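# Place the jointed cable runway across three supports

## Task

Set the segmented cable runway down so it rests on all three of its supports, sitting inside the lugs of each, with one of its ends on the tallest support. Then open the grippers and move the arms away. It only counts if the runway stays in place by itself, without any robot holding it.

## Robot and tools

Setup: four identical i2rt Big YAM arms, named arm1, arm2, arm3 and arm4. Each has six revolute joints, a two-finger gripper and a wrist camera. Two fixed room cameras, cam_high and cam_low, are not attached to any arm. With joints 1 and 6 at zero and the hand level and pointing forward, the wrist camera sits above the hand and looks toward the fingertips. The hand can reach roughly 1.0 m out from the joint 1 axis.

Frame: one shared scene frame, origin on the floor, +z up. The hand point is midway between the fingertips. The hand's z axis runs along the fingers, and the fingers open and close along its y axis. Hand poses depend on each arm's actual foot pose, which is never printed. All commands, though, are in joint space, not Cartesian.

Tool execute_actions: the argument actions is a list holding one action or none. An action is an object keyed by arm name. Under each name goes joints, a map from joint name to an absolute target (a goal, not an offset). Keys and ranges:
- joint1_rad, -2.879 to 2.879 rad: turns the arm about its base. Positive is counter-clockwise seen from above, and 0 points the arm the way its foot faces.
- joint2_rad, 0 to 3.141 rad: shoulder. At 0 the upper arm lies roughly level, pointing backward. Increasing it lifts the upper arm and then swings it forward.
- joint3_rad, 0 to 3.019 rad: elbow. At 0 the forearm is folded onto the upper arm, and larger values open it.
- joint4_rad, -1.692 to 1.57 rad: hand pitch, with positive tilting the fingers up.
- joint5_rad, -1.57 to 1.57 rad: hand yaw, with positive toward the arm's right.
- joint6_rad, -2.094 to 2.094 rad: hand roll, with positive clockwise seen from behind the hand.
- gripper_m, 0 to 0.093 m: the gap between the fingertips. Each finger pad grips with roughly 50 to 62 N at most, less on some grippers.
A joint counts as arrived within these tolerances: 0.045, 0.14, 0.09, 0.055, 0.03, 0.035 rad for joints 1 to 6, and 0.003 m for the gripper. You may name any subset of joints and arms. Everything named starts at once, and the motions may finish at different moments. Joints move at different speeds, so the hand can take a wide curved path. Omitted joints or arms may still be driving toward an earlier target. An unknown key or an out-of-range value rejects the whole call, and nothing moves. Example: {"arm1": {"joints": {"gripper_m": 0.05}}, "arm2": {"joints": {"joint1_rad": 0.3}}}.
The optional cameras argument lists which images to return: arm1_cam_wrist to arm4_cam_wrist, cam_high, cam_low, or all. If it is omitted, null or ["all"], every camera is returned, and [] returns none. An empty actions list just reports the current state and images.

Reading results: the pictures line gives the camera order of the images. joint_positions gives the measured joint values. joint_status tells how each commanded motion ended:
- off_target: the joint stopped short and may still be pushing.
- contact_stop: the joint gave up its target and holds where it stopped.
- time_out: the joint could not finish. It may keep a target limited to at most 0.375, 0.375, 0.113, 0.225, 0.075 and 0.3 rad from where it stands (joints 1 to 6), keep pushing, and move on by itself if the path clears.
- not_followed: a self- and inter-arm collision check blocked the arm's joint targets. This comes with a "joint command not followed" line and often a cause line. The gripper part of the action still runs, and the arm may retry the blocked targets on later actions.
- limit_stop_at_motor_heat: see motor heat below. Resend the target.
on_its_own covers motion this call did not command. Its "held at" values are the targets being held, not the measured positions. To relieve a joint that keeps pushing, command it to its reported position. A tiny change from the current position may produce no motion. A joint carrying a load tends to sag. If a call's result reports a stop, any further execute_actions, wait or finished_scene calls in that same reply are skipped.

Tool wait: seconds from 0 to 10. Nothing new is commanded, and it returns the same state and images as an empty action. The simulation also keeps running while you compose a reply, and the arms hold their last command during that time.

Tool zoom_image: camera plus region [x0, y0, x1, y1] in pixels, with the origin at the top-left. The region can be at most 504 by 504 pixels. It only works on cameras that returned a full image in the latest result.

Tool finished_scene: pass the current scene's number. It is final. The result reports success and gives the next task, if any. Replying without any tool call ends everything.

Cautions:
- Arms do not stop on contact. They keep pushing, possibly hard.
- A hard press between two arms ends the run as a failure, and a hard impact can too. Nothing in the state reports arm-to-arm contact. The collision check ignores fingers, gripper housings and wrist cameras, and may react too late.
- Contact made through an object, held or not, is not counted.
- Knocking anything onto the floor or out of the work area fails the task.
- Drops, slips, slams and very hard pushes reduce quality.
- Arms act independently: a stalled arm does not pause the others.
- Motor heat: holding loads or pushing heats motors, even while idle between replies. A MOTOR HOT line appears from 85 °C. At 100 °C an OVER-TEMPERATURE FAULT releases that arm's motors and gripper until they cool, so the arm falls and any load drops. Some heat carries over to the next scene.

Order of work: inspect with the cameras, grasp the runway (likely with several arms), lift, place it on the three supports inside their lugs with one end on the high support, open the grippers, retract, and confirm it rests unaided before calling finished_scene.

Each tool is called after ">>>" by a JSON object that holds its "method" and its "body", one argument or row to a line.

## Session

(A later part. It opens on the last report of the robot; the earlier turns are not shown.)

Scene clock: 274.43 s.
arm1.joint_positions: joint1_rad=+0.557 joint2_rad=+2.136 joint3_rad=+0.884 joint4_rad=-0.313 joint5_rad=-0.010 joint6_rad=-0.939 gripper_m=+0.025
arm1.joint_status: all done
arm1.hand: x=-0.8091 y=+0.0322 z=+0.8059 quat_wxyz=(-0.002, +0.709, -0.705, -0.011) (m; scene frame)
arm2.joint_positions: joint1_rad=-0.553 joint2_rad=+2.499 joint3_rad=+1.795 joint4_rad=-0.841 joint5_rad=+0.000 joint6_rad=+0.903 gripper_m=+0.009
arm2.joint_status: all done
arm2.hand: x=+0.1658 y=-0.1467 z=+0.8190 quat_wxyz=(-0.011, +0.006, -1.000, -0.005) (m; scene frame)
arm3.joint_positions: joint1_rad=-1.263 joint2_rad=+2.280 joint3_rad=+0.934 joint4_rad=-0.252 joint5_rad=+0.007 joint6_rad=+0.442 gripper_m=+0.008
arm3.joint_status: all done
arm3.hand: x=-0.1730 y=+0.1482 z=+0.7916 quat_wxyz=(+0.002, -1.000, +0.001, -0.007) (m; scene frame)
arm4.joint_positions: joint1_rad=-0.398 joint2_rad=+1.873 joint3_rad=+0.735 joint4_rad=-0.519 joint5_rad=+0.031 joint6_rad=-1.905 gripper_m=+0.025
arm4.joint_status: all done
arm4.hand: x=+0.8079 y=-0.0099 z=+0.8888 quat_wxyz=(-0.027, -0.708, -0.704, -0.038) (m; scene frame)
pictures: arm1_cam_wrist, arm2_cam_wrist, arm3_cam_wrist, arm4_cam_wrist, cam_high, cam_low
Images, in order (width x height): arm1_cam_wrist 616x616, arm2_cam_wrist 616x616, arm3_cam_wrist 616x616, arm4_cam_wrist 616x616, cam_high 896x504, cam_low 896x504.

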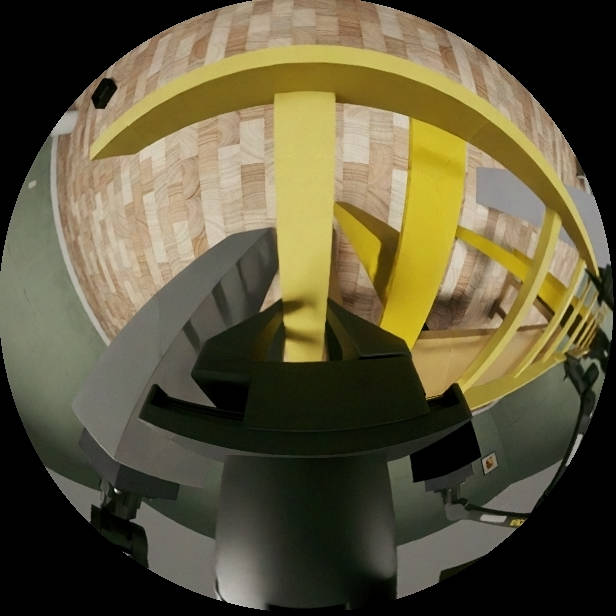

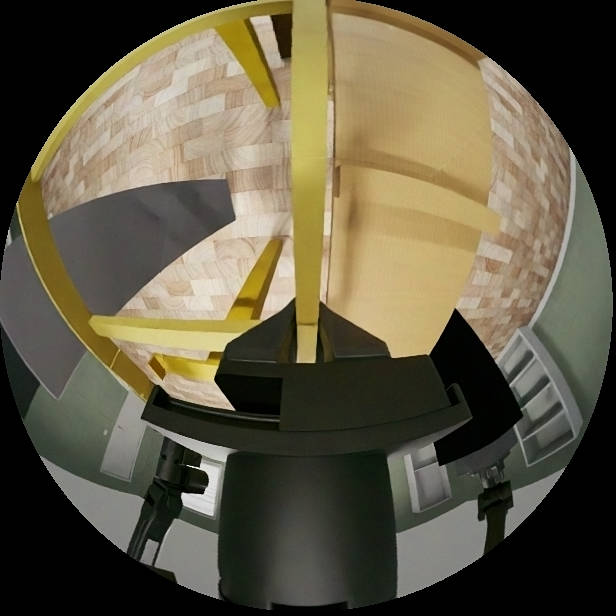

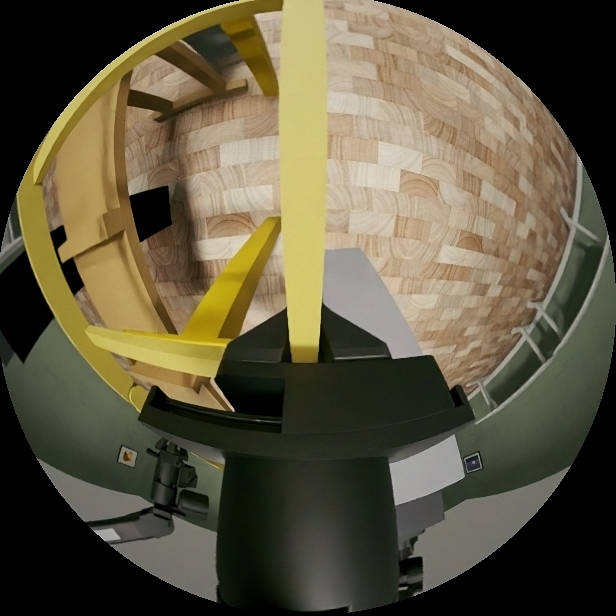

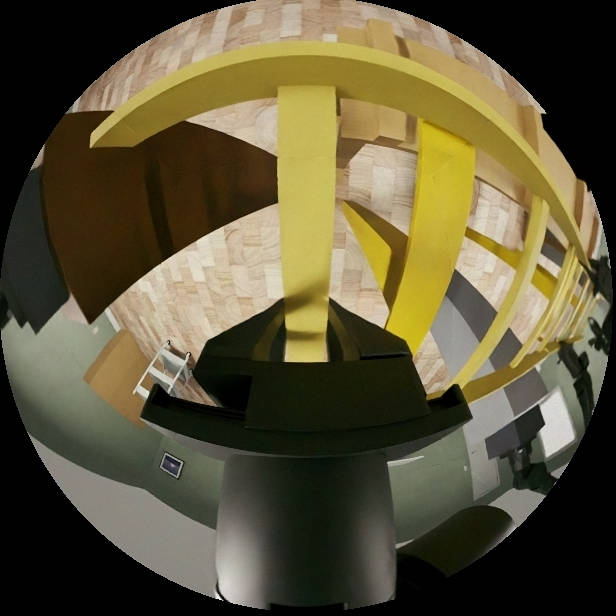

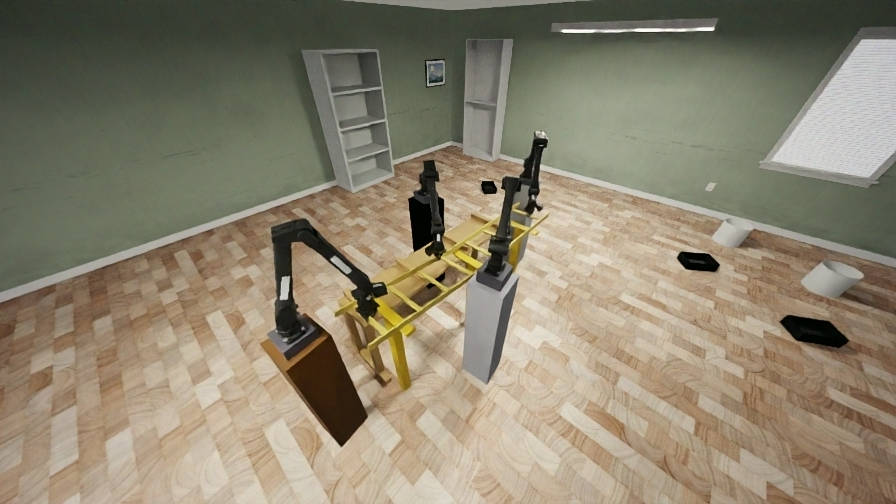

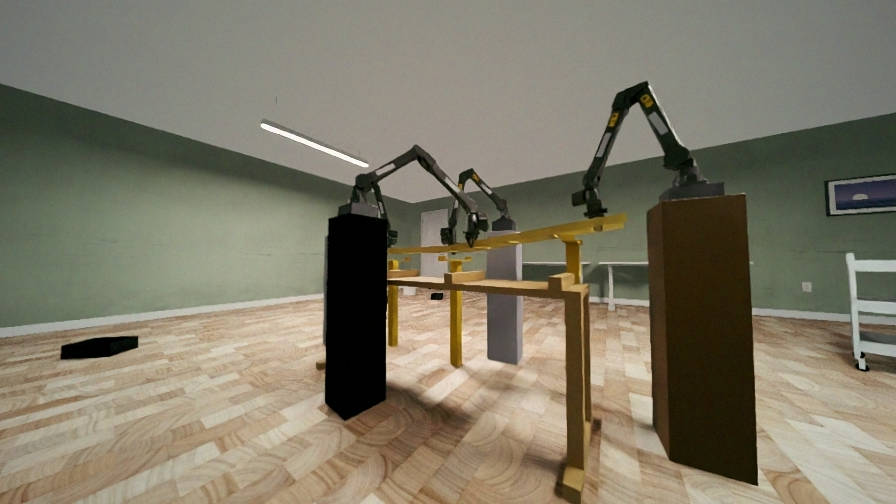

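>>> {"method": "zoom_image", "body": {
  "camera": "arm4_cam_wrist",
  "region": [330, 40, 530, 200]
}}

>>> {"method": "zoom_image", "body": {
  "camera": "arm1_cam_wrist",
  "region": [330, 40, 530, 200]
}}

>>> {"method": "zoom_image", "body": {
  "camera": "cam_high",
  "region": [340, 190, 580, 370]
}}

Region (330, 40, 530, 200) of arm4_cam_wrist's 616x616 image, scaled by 2.520, with more detail than that image has; it fills the top 403 rows of this view, and the rest is white.

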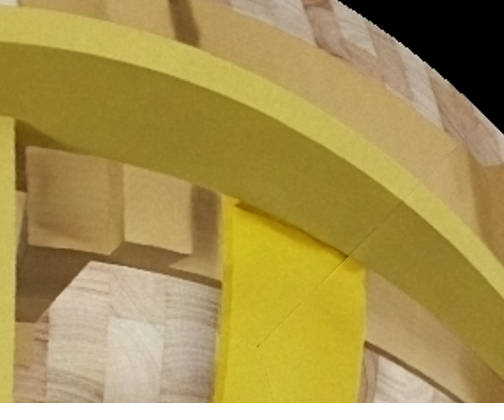

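Region (330, 40, 530, 200) of arm1_cam_wrist's 616x616 image, scaled by 2.520, with more detail than that image has; it fills the top 403 rows of this view, and the rest is white.

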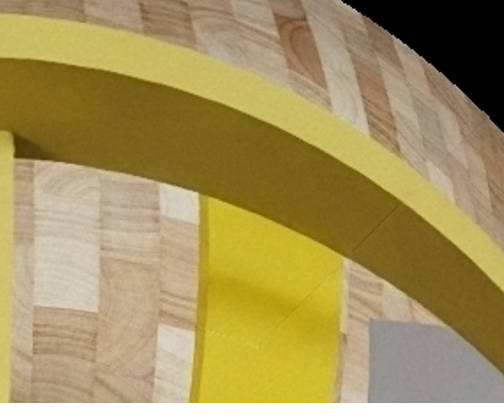

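Region (340, 190, 580, 370) of cam_high's 896x504 image, scaled by 2.100, with more detail than that image has; it fills the top 378 rows of this view, and the rest is white.

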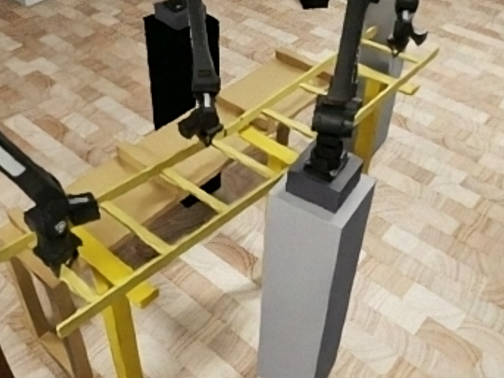

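>>> {"method": "execute_actions", "body": {
  "actions": [
    {"arm1":{"joints":{"joint2_rad":2.175,"joint3_rad":0.934,"joint4_rad":-0.265}},"arm2":{"joints":{"joint2_rad":2.51,"joint3_rad":1.864,"joint4_rad":-0.865}},"arm3":{"joints":{"joint2_rad":2.26,"joint3_rad":0.965,"joint4_rad":-0.212}},"arm4":{"joints":{"joint2_rad":1.97,"joint3_rad":0.778,"joint4_rad":-0.415}}}
  ],
  "cameras": ["arm1_cam_wrist","arm4_cam_wrist","cam_low","cam_high"]
}}

>>> {"method": "zoom_image", "body": {
  "camera": "arm4_cam_wrist",
  "region": [330, 40, 530, 200]
}}

>>> {"method": "zoom_image", "body": {
  "camera": "arm1_cam_wrist",
  "region": [330, 40, 530, 200]
}}

>>> {"method": "zoom_image", "body": {
  "camera": "cam_low",
  "region": [385, 190, 645, 300]
}}

Scene clock: 288.40 s.
arm1.joint_positions: joint1_rad=+0.557 joint2_rad=+2.214 joint3_rad=+0.904 joint4_rad=-0.259 joint5_rad=-0.008 joint6_rad=-0.939 gripper_m=+0.025
arm1.joint_status: all done
arm1.hand: x=-0.8096 y=+0.0315 z=+0.7782 quat_wxyz=(+0.000, +0.709, -0.705, -0.011) (m; scene frame)
arm2.joint_positions: joint1_rad=-0.555 joint2_rad=+2.555 joint3_rad=+1.822 joint4_rad=-0.827 joint5_rad=-0.004 joint6_rad=+0.903 gripper_m=+0.009
arm2.joint_status: all done
arm2.hand: x=+0.1648 y=-0.1488 z=+0.7904 quat_wxyz=(-0.004, +0.006, -1.000, +0.000) (m; scene frame)
arm3.joint_positions: joint1_rad=-1.263 joint2_rad=+2.356 joint3_rad=+0.963 joint4_rad=-0.199 joint5_rad=+0.002 joint6_rad=+0.442 gripper_m=+0.008
arm3.joint_status: all done
arm3.hand: x=-0.1740 y=+0.1466 z=+0.7646 quat_wxyz=(-0.001, -1.000, +0.001, -0.005) (m; scene frame)
arm4.joint_positions: joint1_rad=-0.398 joint2_rad=+2.008 joint3_rad=+0.749 joint4_rad=-0.411 joint5_rad=+0.018 joint6_rad=-1.905 gripper_m=+0.025
arm4.joint_status: all done
arm4.hand: x=+0.8090 y=-0.0120 z=+0.8453 quat_wxyz=(-0.036, -0.708, -0.704, -0.035) (m; scene frame)
pictures: arm1_cam_wrist, arm4_cam_wrist, cam_high, cam_low
Images, in order (width x height): arm1_cam_wrist 616x616, arm4_cam_wrist 616x616, cam_high 896x504, cam_low 896x504.

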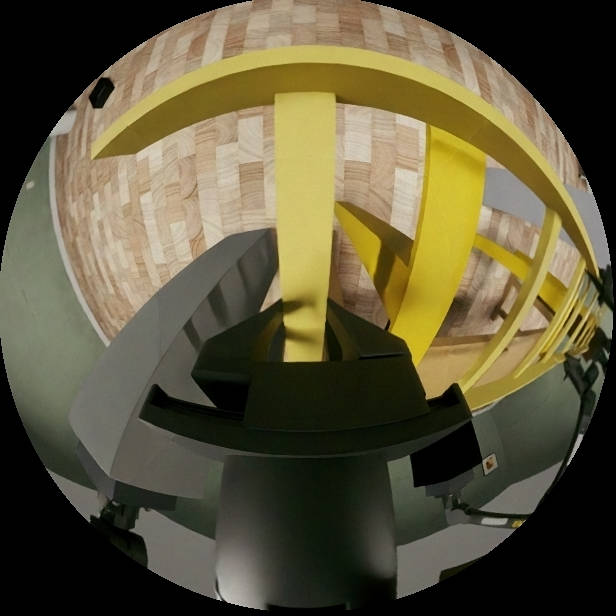

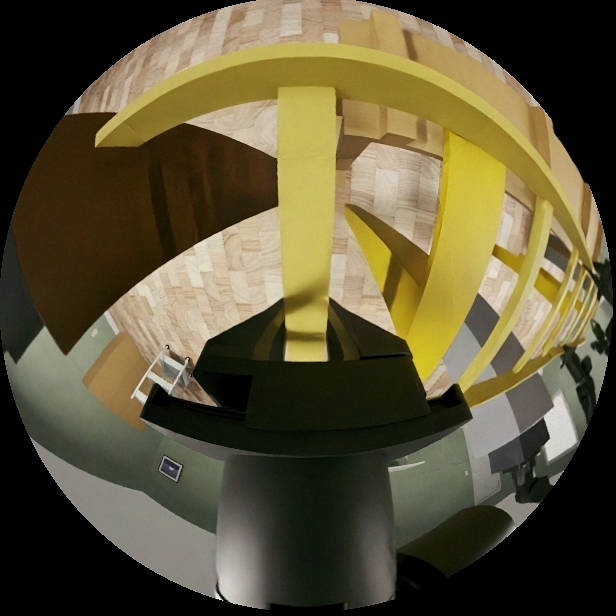

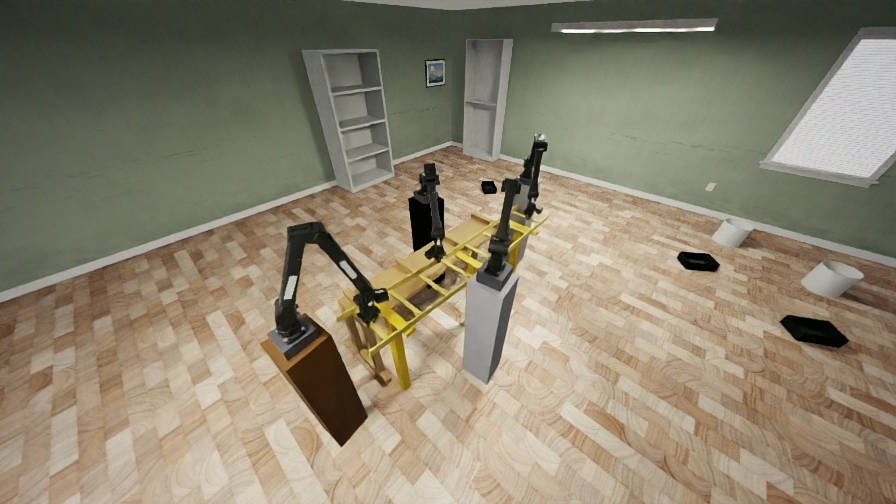

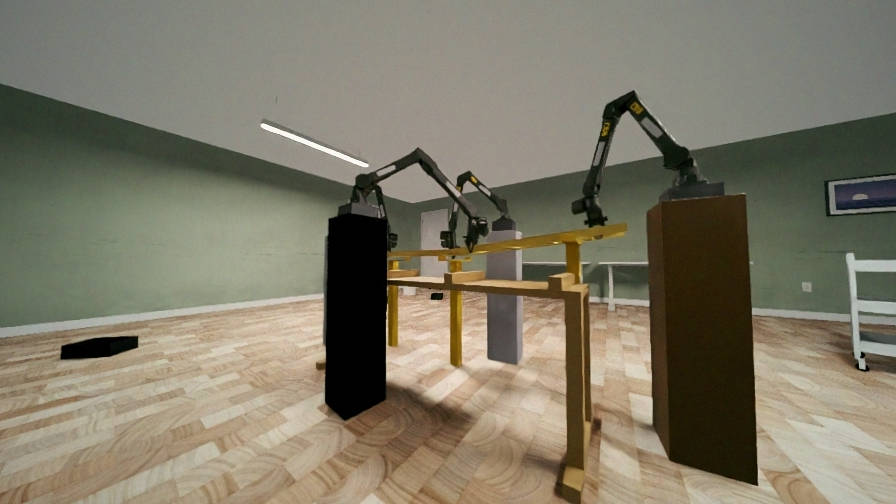

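Region (330, 40, 530, 200) of arm4_cam_wrist's 616x616 image, scaled by 2.520, with more detail than that image has; it fills the top 403 rows of this view, and the rest is white.

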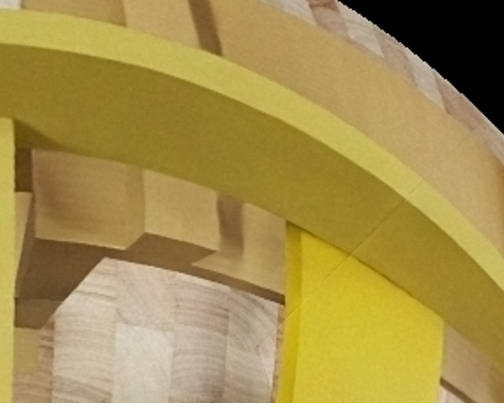

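Region (330, 40, 530, 200) of arm1_cam_wrist's 616x616 image, scaled by 2.520, with more detail than that image has; it fills the top 403 rows of this view, and the rest is white.

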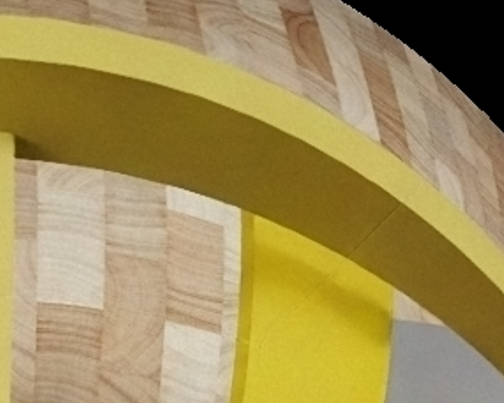

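Region (385, 190, 645, 300) of cam_low's 896x504 image, scaled by 1.938, with more detail than that image has; it fills the top 213 rows of this view, and the rest is white.

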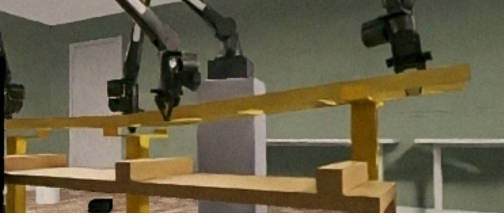

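>>> {"method": "zoom_image", "body": {
  "camera": "cam_high",
  "region": [350, 270, 450, 360]
}}

>>> {"method": "zoom_image", "body": {
  "camera": "cam_high",
  "region": [440, 195, 560, 285]
}}

>>> {"method": "zoom_image", "body": {
  "camera": "cam_low",
  "region": [385, 225, 485, 285]
}}

Region (350, 270, 450, 360) of cam_high's 896x504 image, scaled by 5.040, with more detail than that image has; it fills the top 454 rows of this view, and the rest is white.

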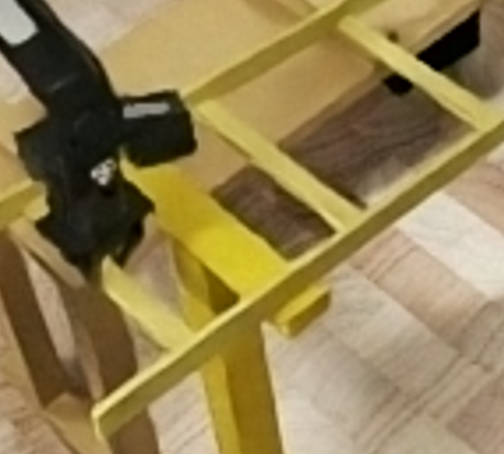

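Region (440, 195, 560, 285) of cam_high's 896x504 image, scaled by 4.200, with more detail than that image has; it fills the top 378 rows of this view, and the rest is white.

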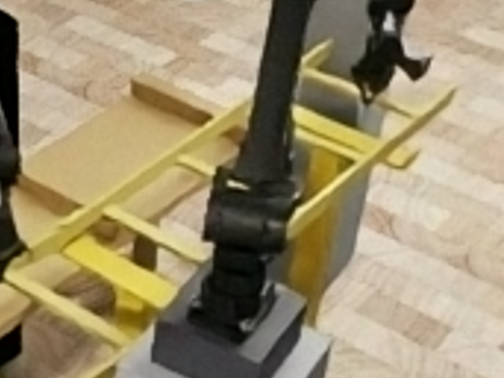

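Region (385, 225, 485, 285) of cam_low's 896x504 image, scaled by 5.040, with more detail than that image has; it fills the top 302 rows of this view, and the rest is white.

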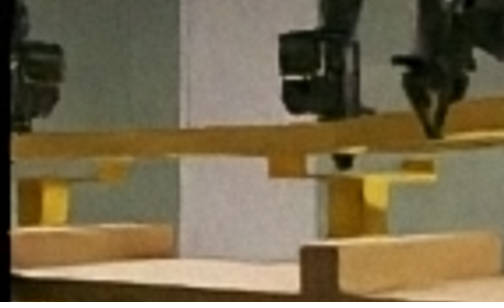

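>>> {"method": "execute_actions", "body": {
  "actions": [
    {"arm1":{"joints":{"joint2_rad":2.235,"joint3_rad":0.96,"joint4_rad":-0.222}},"arm2":{"joints":{"joint2_rad":2.555,"joint3_rad":1.885,"joint4_rad":-0.838}},"arm3":{"joints":{"joint2_rad":2.32,"joint3_rad":0.995,"joint4_rad":-0.172}},"arm4":{"joints":{"joint2_rad":2.035,"joint3_rad":0.79,"joint4_rad":-0.355}}}
  ],
  "cameras": ["arm1_cam_wrist","arm4_cam_wrist","cam_low","cam_high"]
}}

>>> {"method": "zoom_image", "body": {
  "camera": "cam_high",
  "region": [350, 270, 450, 360]
}}

>>> {"method": "zoom_image", "body": {
  "camera": "cam_high",
  "region": [440, 195, 560, 285]
}}

>>> {"method": "zoom_image", "body": {
  "camera": "cam_low",
  "region": [385, 225, 485, 285]
}}

>>> {"method": "zoom_image", "body": {
  "camera": "cam_low",
  "region": [520, 200, 640, 280]
}}

Scene clock: 297.70 s.
arm1.joint_positions: joint1_rad=+0.557 joint2_rad=+2.279 joint3_rad=+0.928 joint4_rad=-0.220 joint5_rad=+0.000 joint6_rad=-0.937 gripper_m=+0.025
arm1.joint_status: all done
arm1.hand: x=-0.8085 y=+0.0310 z=+0.7559 quat_wxyz=(+0.001, +0.708, -0.706, -0.007) (m; scene frame)
arm2.joint_positions: joint1_rad=-0.555 joint2_rad=+2.571 joint3_rad=+1.832 joint4_rad=-0.825 joint5_rad=+0.000 joint6_rad=+0.903 gripper_m=+0.009
arm2.joint_status: all done
arm2.hand: x=+0.1652 y=-0.1496 z=+0.7829 quat_wxyz=(-0.005, +0.006, -1.000, +0.003) (m; scene frame)
arm3.joint_positions: joint1_rad=-1.263 joint2_rad=+2.402 joint3_rad=+0.984 joint4_rad=-0.174 joint5_rad=-0.004 joint6_rad=+0.442 gripper_m=+0.008
arm3.joint_status: all done
arm3.hand: x=-0.1738 y=+0.1453 z=+0.7484 quat_wxyz=(-0.004, -1.000, +0.001, -0.007) (m; scene frame)
arm4.joint_positions: joint1_rad=-0.398 joint2_rad=+2.012 joint3_rad=+0.750 joint4_rad=-0.402 joint5_rad=+0.018 joint6_rad=-1.905 gripper_m=+0.025
arm4.joint_status: all done
arm4.hand: x=+0.8079 y=-0.0115 z=+0.8438 quat_wxyz=(-0.033, -0.708, -0.704, -0.034) (m; scene frame)
pictures: arm1_cam_wrist, arm4_cam_wrist, cam_high, cam_low
Images, in order (width x height): arm1_cam_wrist 616x616, arm4_cam_wrist 616x616, cam_high 896x504, cam_low 896x504.

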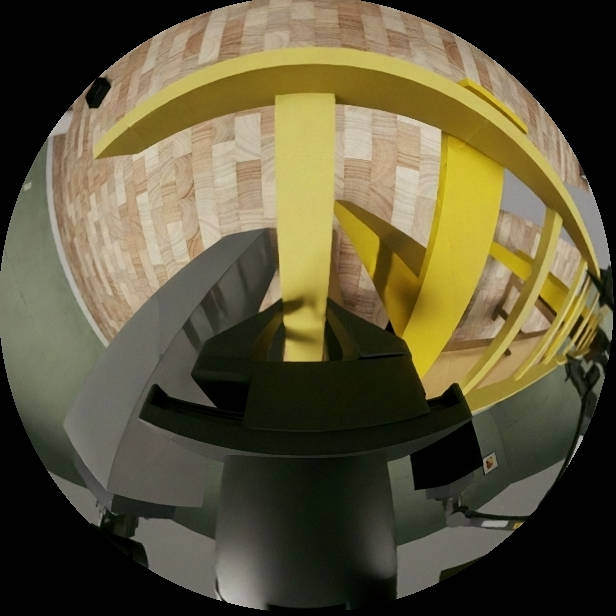

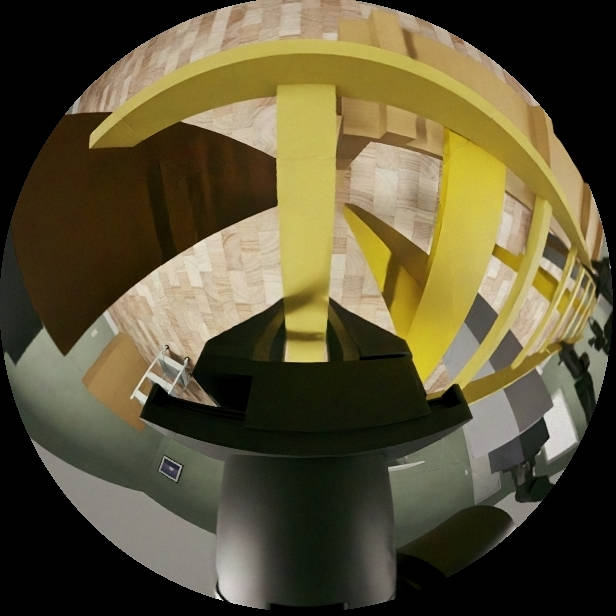

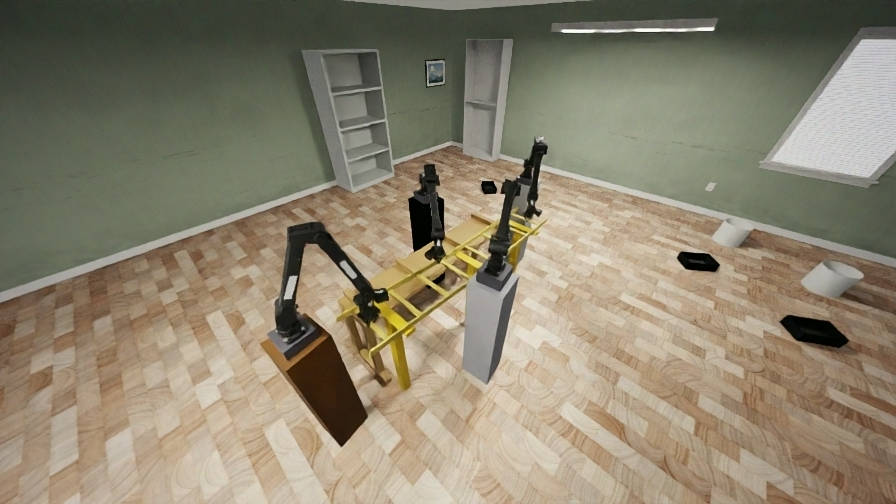

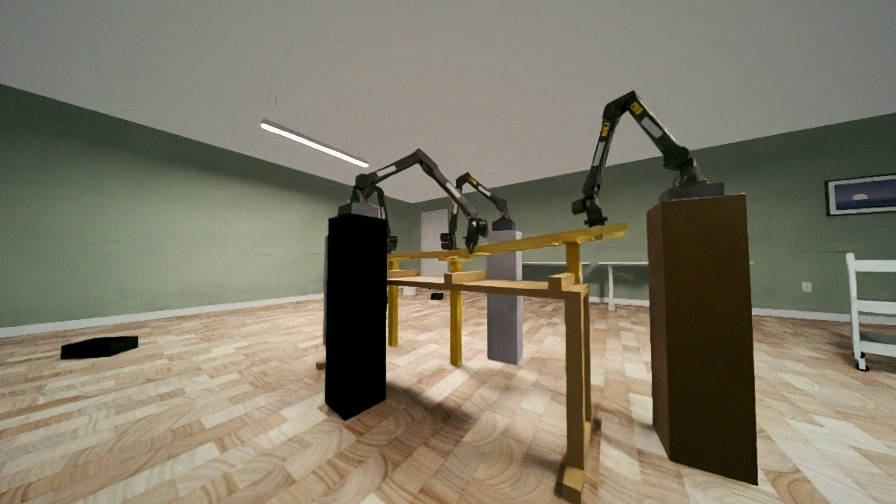

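Region (350, 270, 450, 360) of cam_high's 896x504 image, scaled by 5.040, with more detail than that image has; it fills the top 454 rows of this view, and the rest is white.

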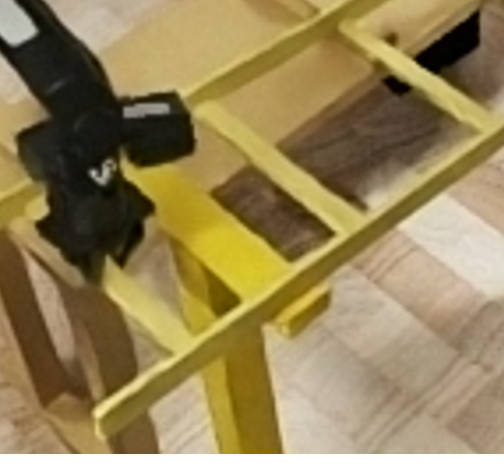

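Region (440, 195, 560, 285) of cam_high's 896x504 image, scaled by 4.200, with more detail than that image has; it fills the top 378 rows of this view, and the rest is white.

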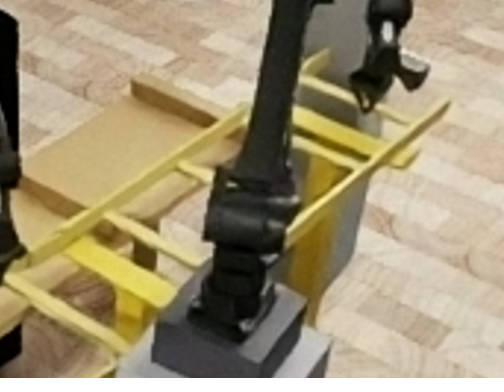

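Region (385, 225, 485, 285) of cam_low's 896x504 image, scaled by 5.040, with more detail than that image has; it fills the top 302 rows of this view, and the rest is white.

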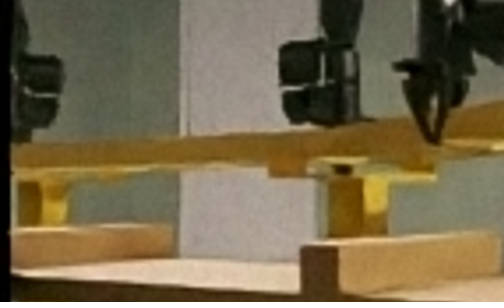

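Region (520, 200, 640, 280) of cam_low's 896x504 image, scaled by 4.200, with more detail than that image has.

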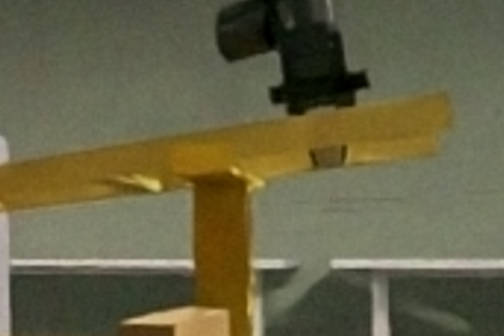

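>>> {"method": "execute_actions", "body": {
  "actions": [
    {"arm1":{"joints":{"joint2_rad":2.28,"joint3_rad":0.975,"joint4_rad":-0.195}},"arm2":{"joints":{"joint2_rad":2.585,"joint3_rad":1.885,"joint4_rad":-0.82}},"arm3":{"joints":{"joint2_rad":2.375,"joint3_rad":1.01,"joint4_rad":-0.14}},"arm4":{"joints":{"joint2_rad":2.012,"joint4_rad":-0.40}}}
  ],
  "cameras": ["arm1_cam_wrist","arm3_cam_wrist","cam_low","cam_high"]
}}

>>> {"method": "zoom_image", "body": {
  "camera": "cam_low",
  "region": [385, 225, 485, 285]
}}

>>> {"method": "zoom_image", "body": {
  "camera": "cam_high",
  "region": [350, 270, 450, 360]
}}

Scene clock: 303.63 s.
arm1.joint_positions: joint1_rad=+0.556 joint2_rad=+2.301 joint3_rad=+0.937 joint4_rad=-0.203 joint5_rad=+0.001 joint6_rad=-0.937 gripper_m=+0.025
arm1.joint_status: all done
arm1.hand: x=-0.8075 y=+0.0314 z=+0.7479 quat_wxyz=(+0.000, +0.708, -0.706, -0.006) (m; scene frame)
arm2.joint_positions: joint1_rad=-0.555 joint2_rad=+2.595 joint3_rad=+1.840 joint4_rad=-0.804 joint5_rad=+0.005 joint6_rad=+0.903 gripper_m=+0.009
arm2.joint_status: all done
arm2.hand: x=+0.1663 y=-0.1498 z=+0.7702 quat_wxyz=(-0.008, +0.005, -1.000, +0.003) (m; scene frame)
arm3.joint_positions: joint1_rad=-1.263 joint2_rad=+2.442 joint3_rad=+0.997 joint4_rad=-0.144 joint5_rad=-0.004 joint6_rad=+0.442 gripper_m=+0.008
arm3.joint_status: all done
arm3.hand: x=-0.1727 y=+0.1456 z=+0.7337 quat_wxyz=(-0.005, -1.000, +0.001, -0.005) (m; scene frame)
arm4.joint_positions: joint1_rad=-0.398 joint2_rad=+2.003 joint3_rad=+0.753 joint4_rad=-0.423 joint5_rad=+0.018 joint6_rad=-1.905 gripper_m=+0.025
arm4.joint_status: all done
arm4.hand: x=+0.8081 y=-0.0116 z=+0.8475 quat_wxyz=(-0.037, -0.708, -0.704, -0.036) (m; scene frame)
pictures: arm1_cam_wrist, arm3_cam_wrist, cam_high, cam_low
Images, in order (width x height): arm1_cam_wrist 616x616, arm3_cam_wrist 616x616, cam_high 896x504, cam_low 896x504.

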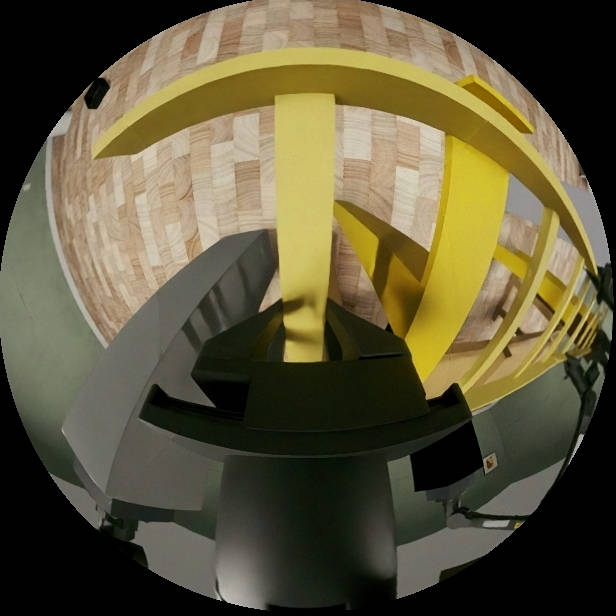

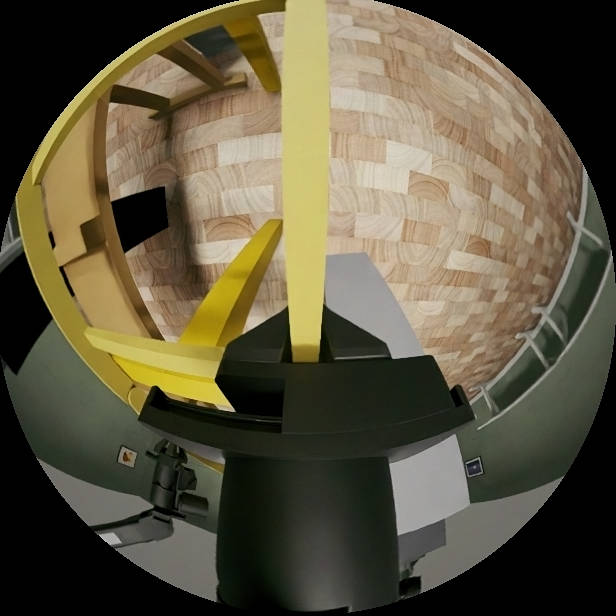

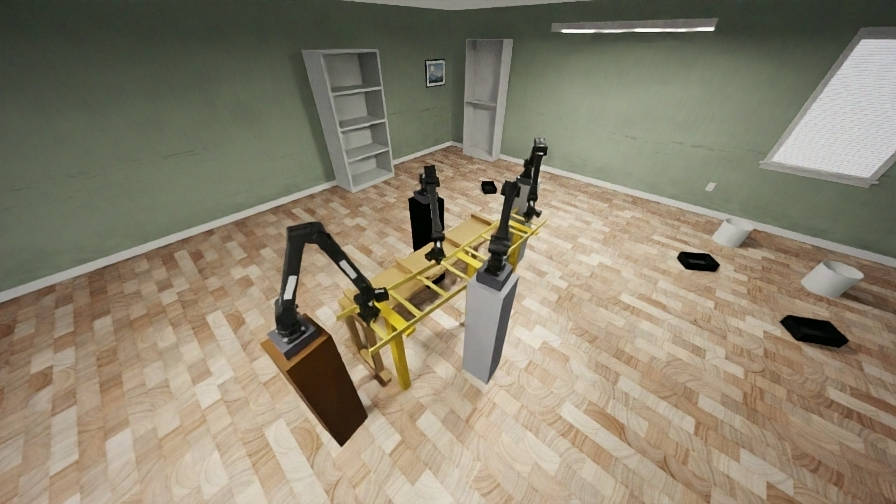

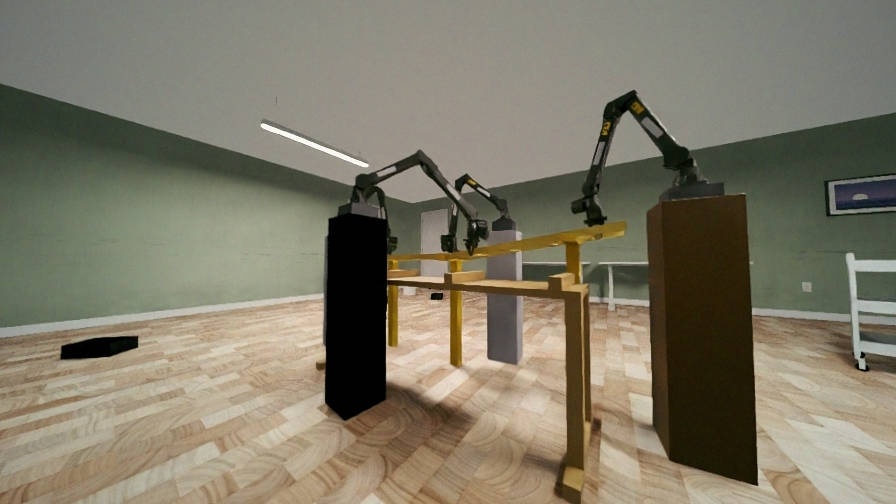

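Region (385, 225, 485, 285) of cam_low's 896x504 image, scaled by 5.040, with more detail than that image has; it fills the top 302 rows of this view, and the rest is white.

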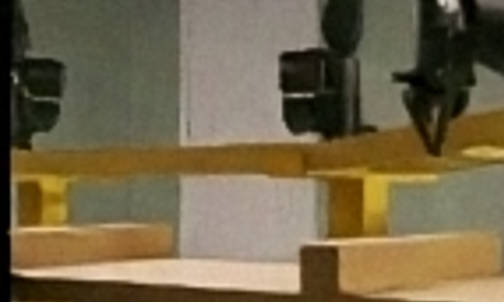

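Region (350, 270, 450, 360) of cam_high's 896x504 image, scaled by 5.040, with more detail than that image has; it fills the top 454 rows of this view, and the rest is white.

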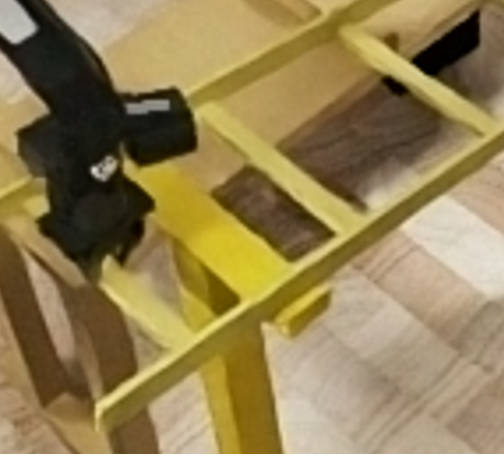

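>>> {"method": "execute_actions", "body": {
  "actions": [
    {"arm1":{"joints":{"joint2_rad":2.301,"joint3_rad":0.94,"gripper_m":0.055}},"arm2":{"joints":{"joint2_rad":2.595,"joint3_rad":1.845,"gripper_m":0.04}},"arm3":{"joints":{"joint2_rad":2.442,"joint3_rad":0.997,"gripper_m":0.04}},"arm4":{"joints":{"joint2_rad":2.003,"joint3_rad":0.755,"gripper_m":0.055}}}
  ]
}}

Scene clock: 307.53 s.
arm1.joint_positions: joint1_rad=+0.554 joint2_rad=+2.301 joint3_rad=+0.937 joint4_rad=-0.203 joint5_rad=+0.000 joint6_rad=-0.937 gripper_m=+0.055
arm1.joint_status: all done
arm1.hand: x=-0.8068 y=+0.0313 z=+0.7481 quat_wxyz=(-0.001, +0.707, -0.707, -0.007) (m; scene frame)
arm2.joint_positions: joint1_rad=-0.555 joint2_rad=+2.595 joint3_rad=+1.840 joint4_rad=-0.809 joint5_rad=+0.003 joint6_rad=+0.903 gripper_m=+0.040
arm2.joint_status: all done
arm2.hand: x=+0.1653 y=-0.1505 z=+0.7702 quat_wxyz=(-0.006, +0.005, -1.000, +0.004) (m; scene frame)
arm3.joint_positions: joint1_rad=-1.263 joint2_rad=+2.432 joint3_rad=+0.995 joint4_rad=-0.144 joint5_rad=-0.004 joint6_rad=+0.442 gripper_m=+0.040
arm3.joint_status: all done
arm3.hand: x=-0.1759 y=+0.1442 z=+0.7376 quat_wxyz=(-0.007, -1.000, +0.001, -0.001) (m; scene frame)
arm4.joint_positions: joint1_rad=-0.398 joint2_rad=+2.000 joint3_rad=+0.752 joint4_rad=-0.414 joint5_rad=+0.028 joint6_rad=-1.905 gripper_m=+0.055
arm4.joint_status: all done
arm4.hand: x=+0.8064 y=-0.0094 z=+0.8480 quat_wxyz=(-0.030, -0.708, -0.705, -0.038) (m; scene frame)
pictures: arm1_cam_wrist, arm2_cam_wrist, arm3_cam_wrist, arm4_cam_wrist, cam_high, cam_low
Images, in order (width x height): arm1_cam_wrist 616x616, arm2_cam_wrist 616x616, arm3_cam_wrist 616x616, arm4_cam_wrist 616x616, cam_high 896x504, cam_low 896x504.

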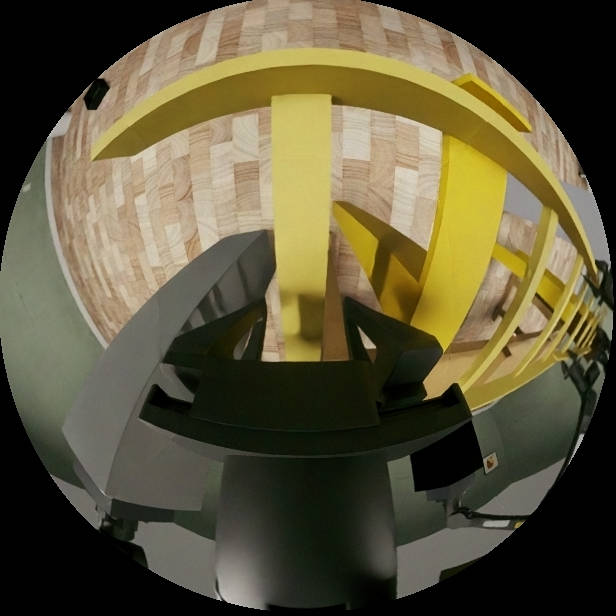

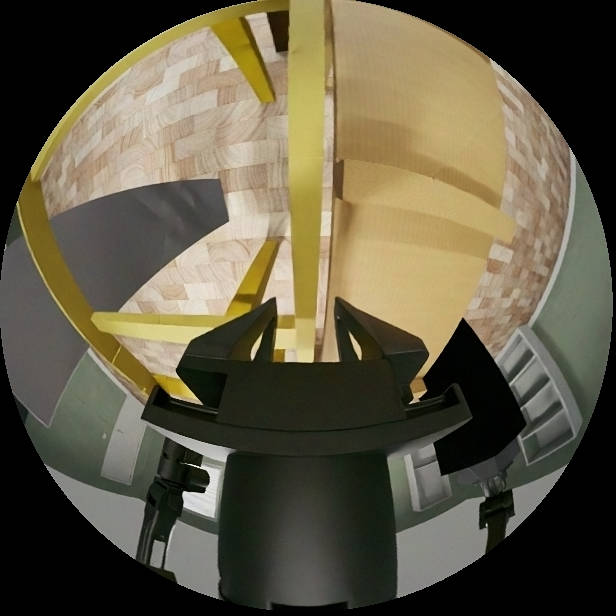

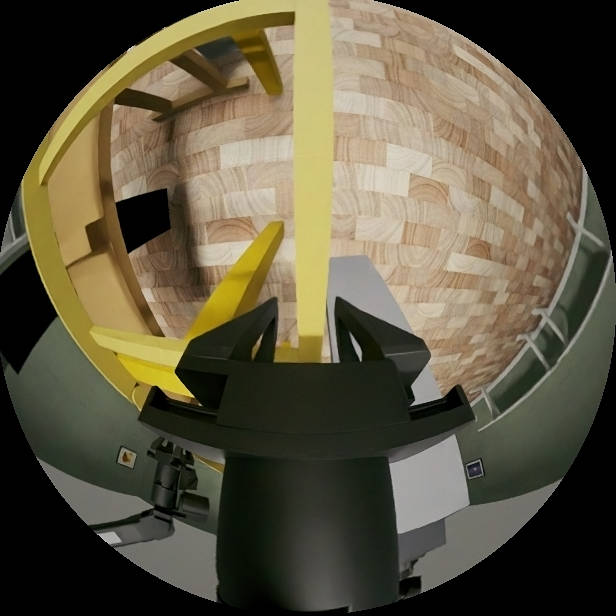

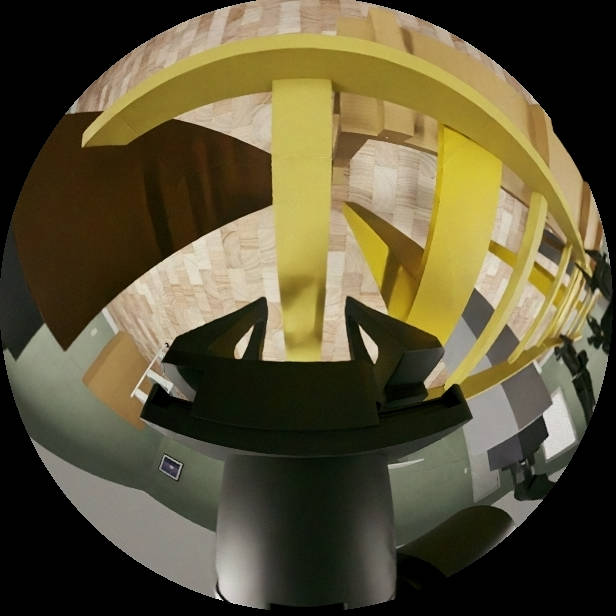

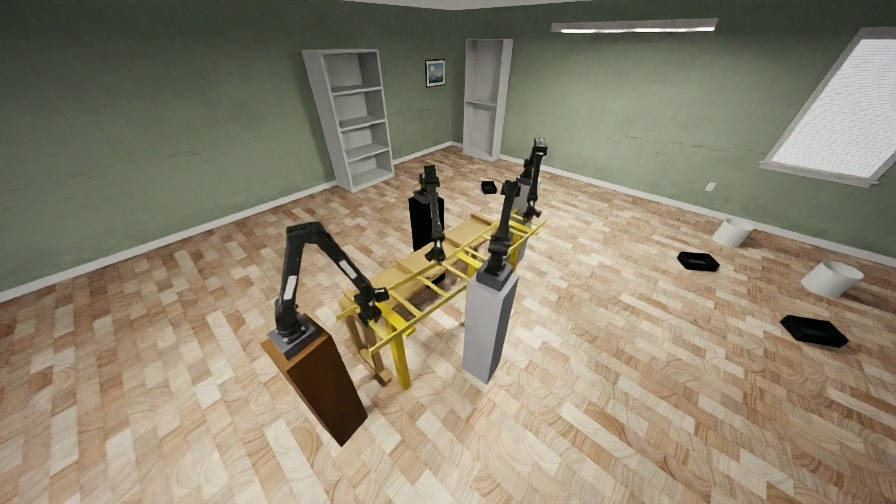

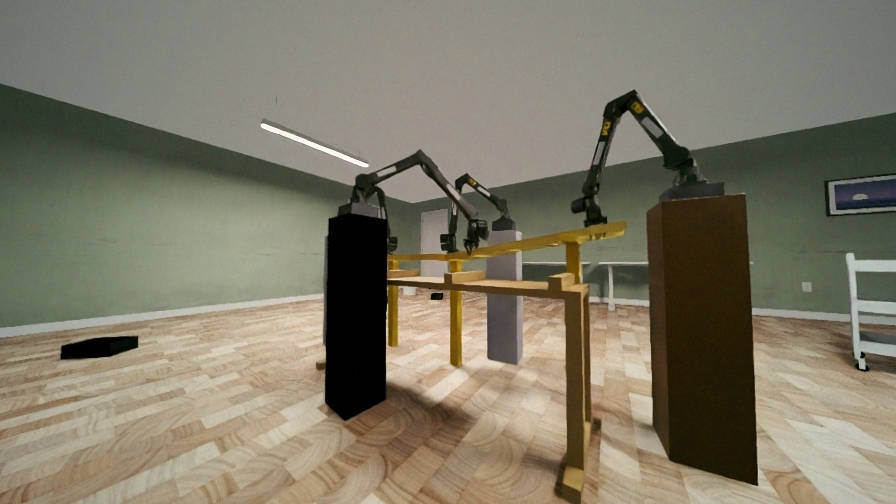

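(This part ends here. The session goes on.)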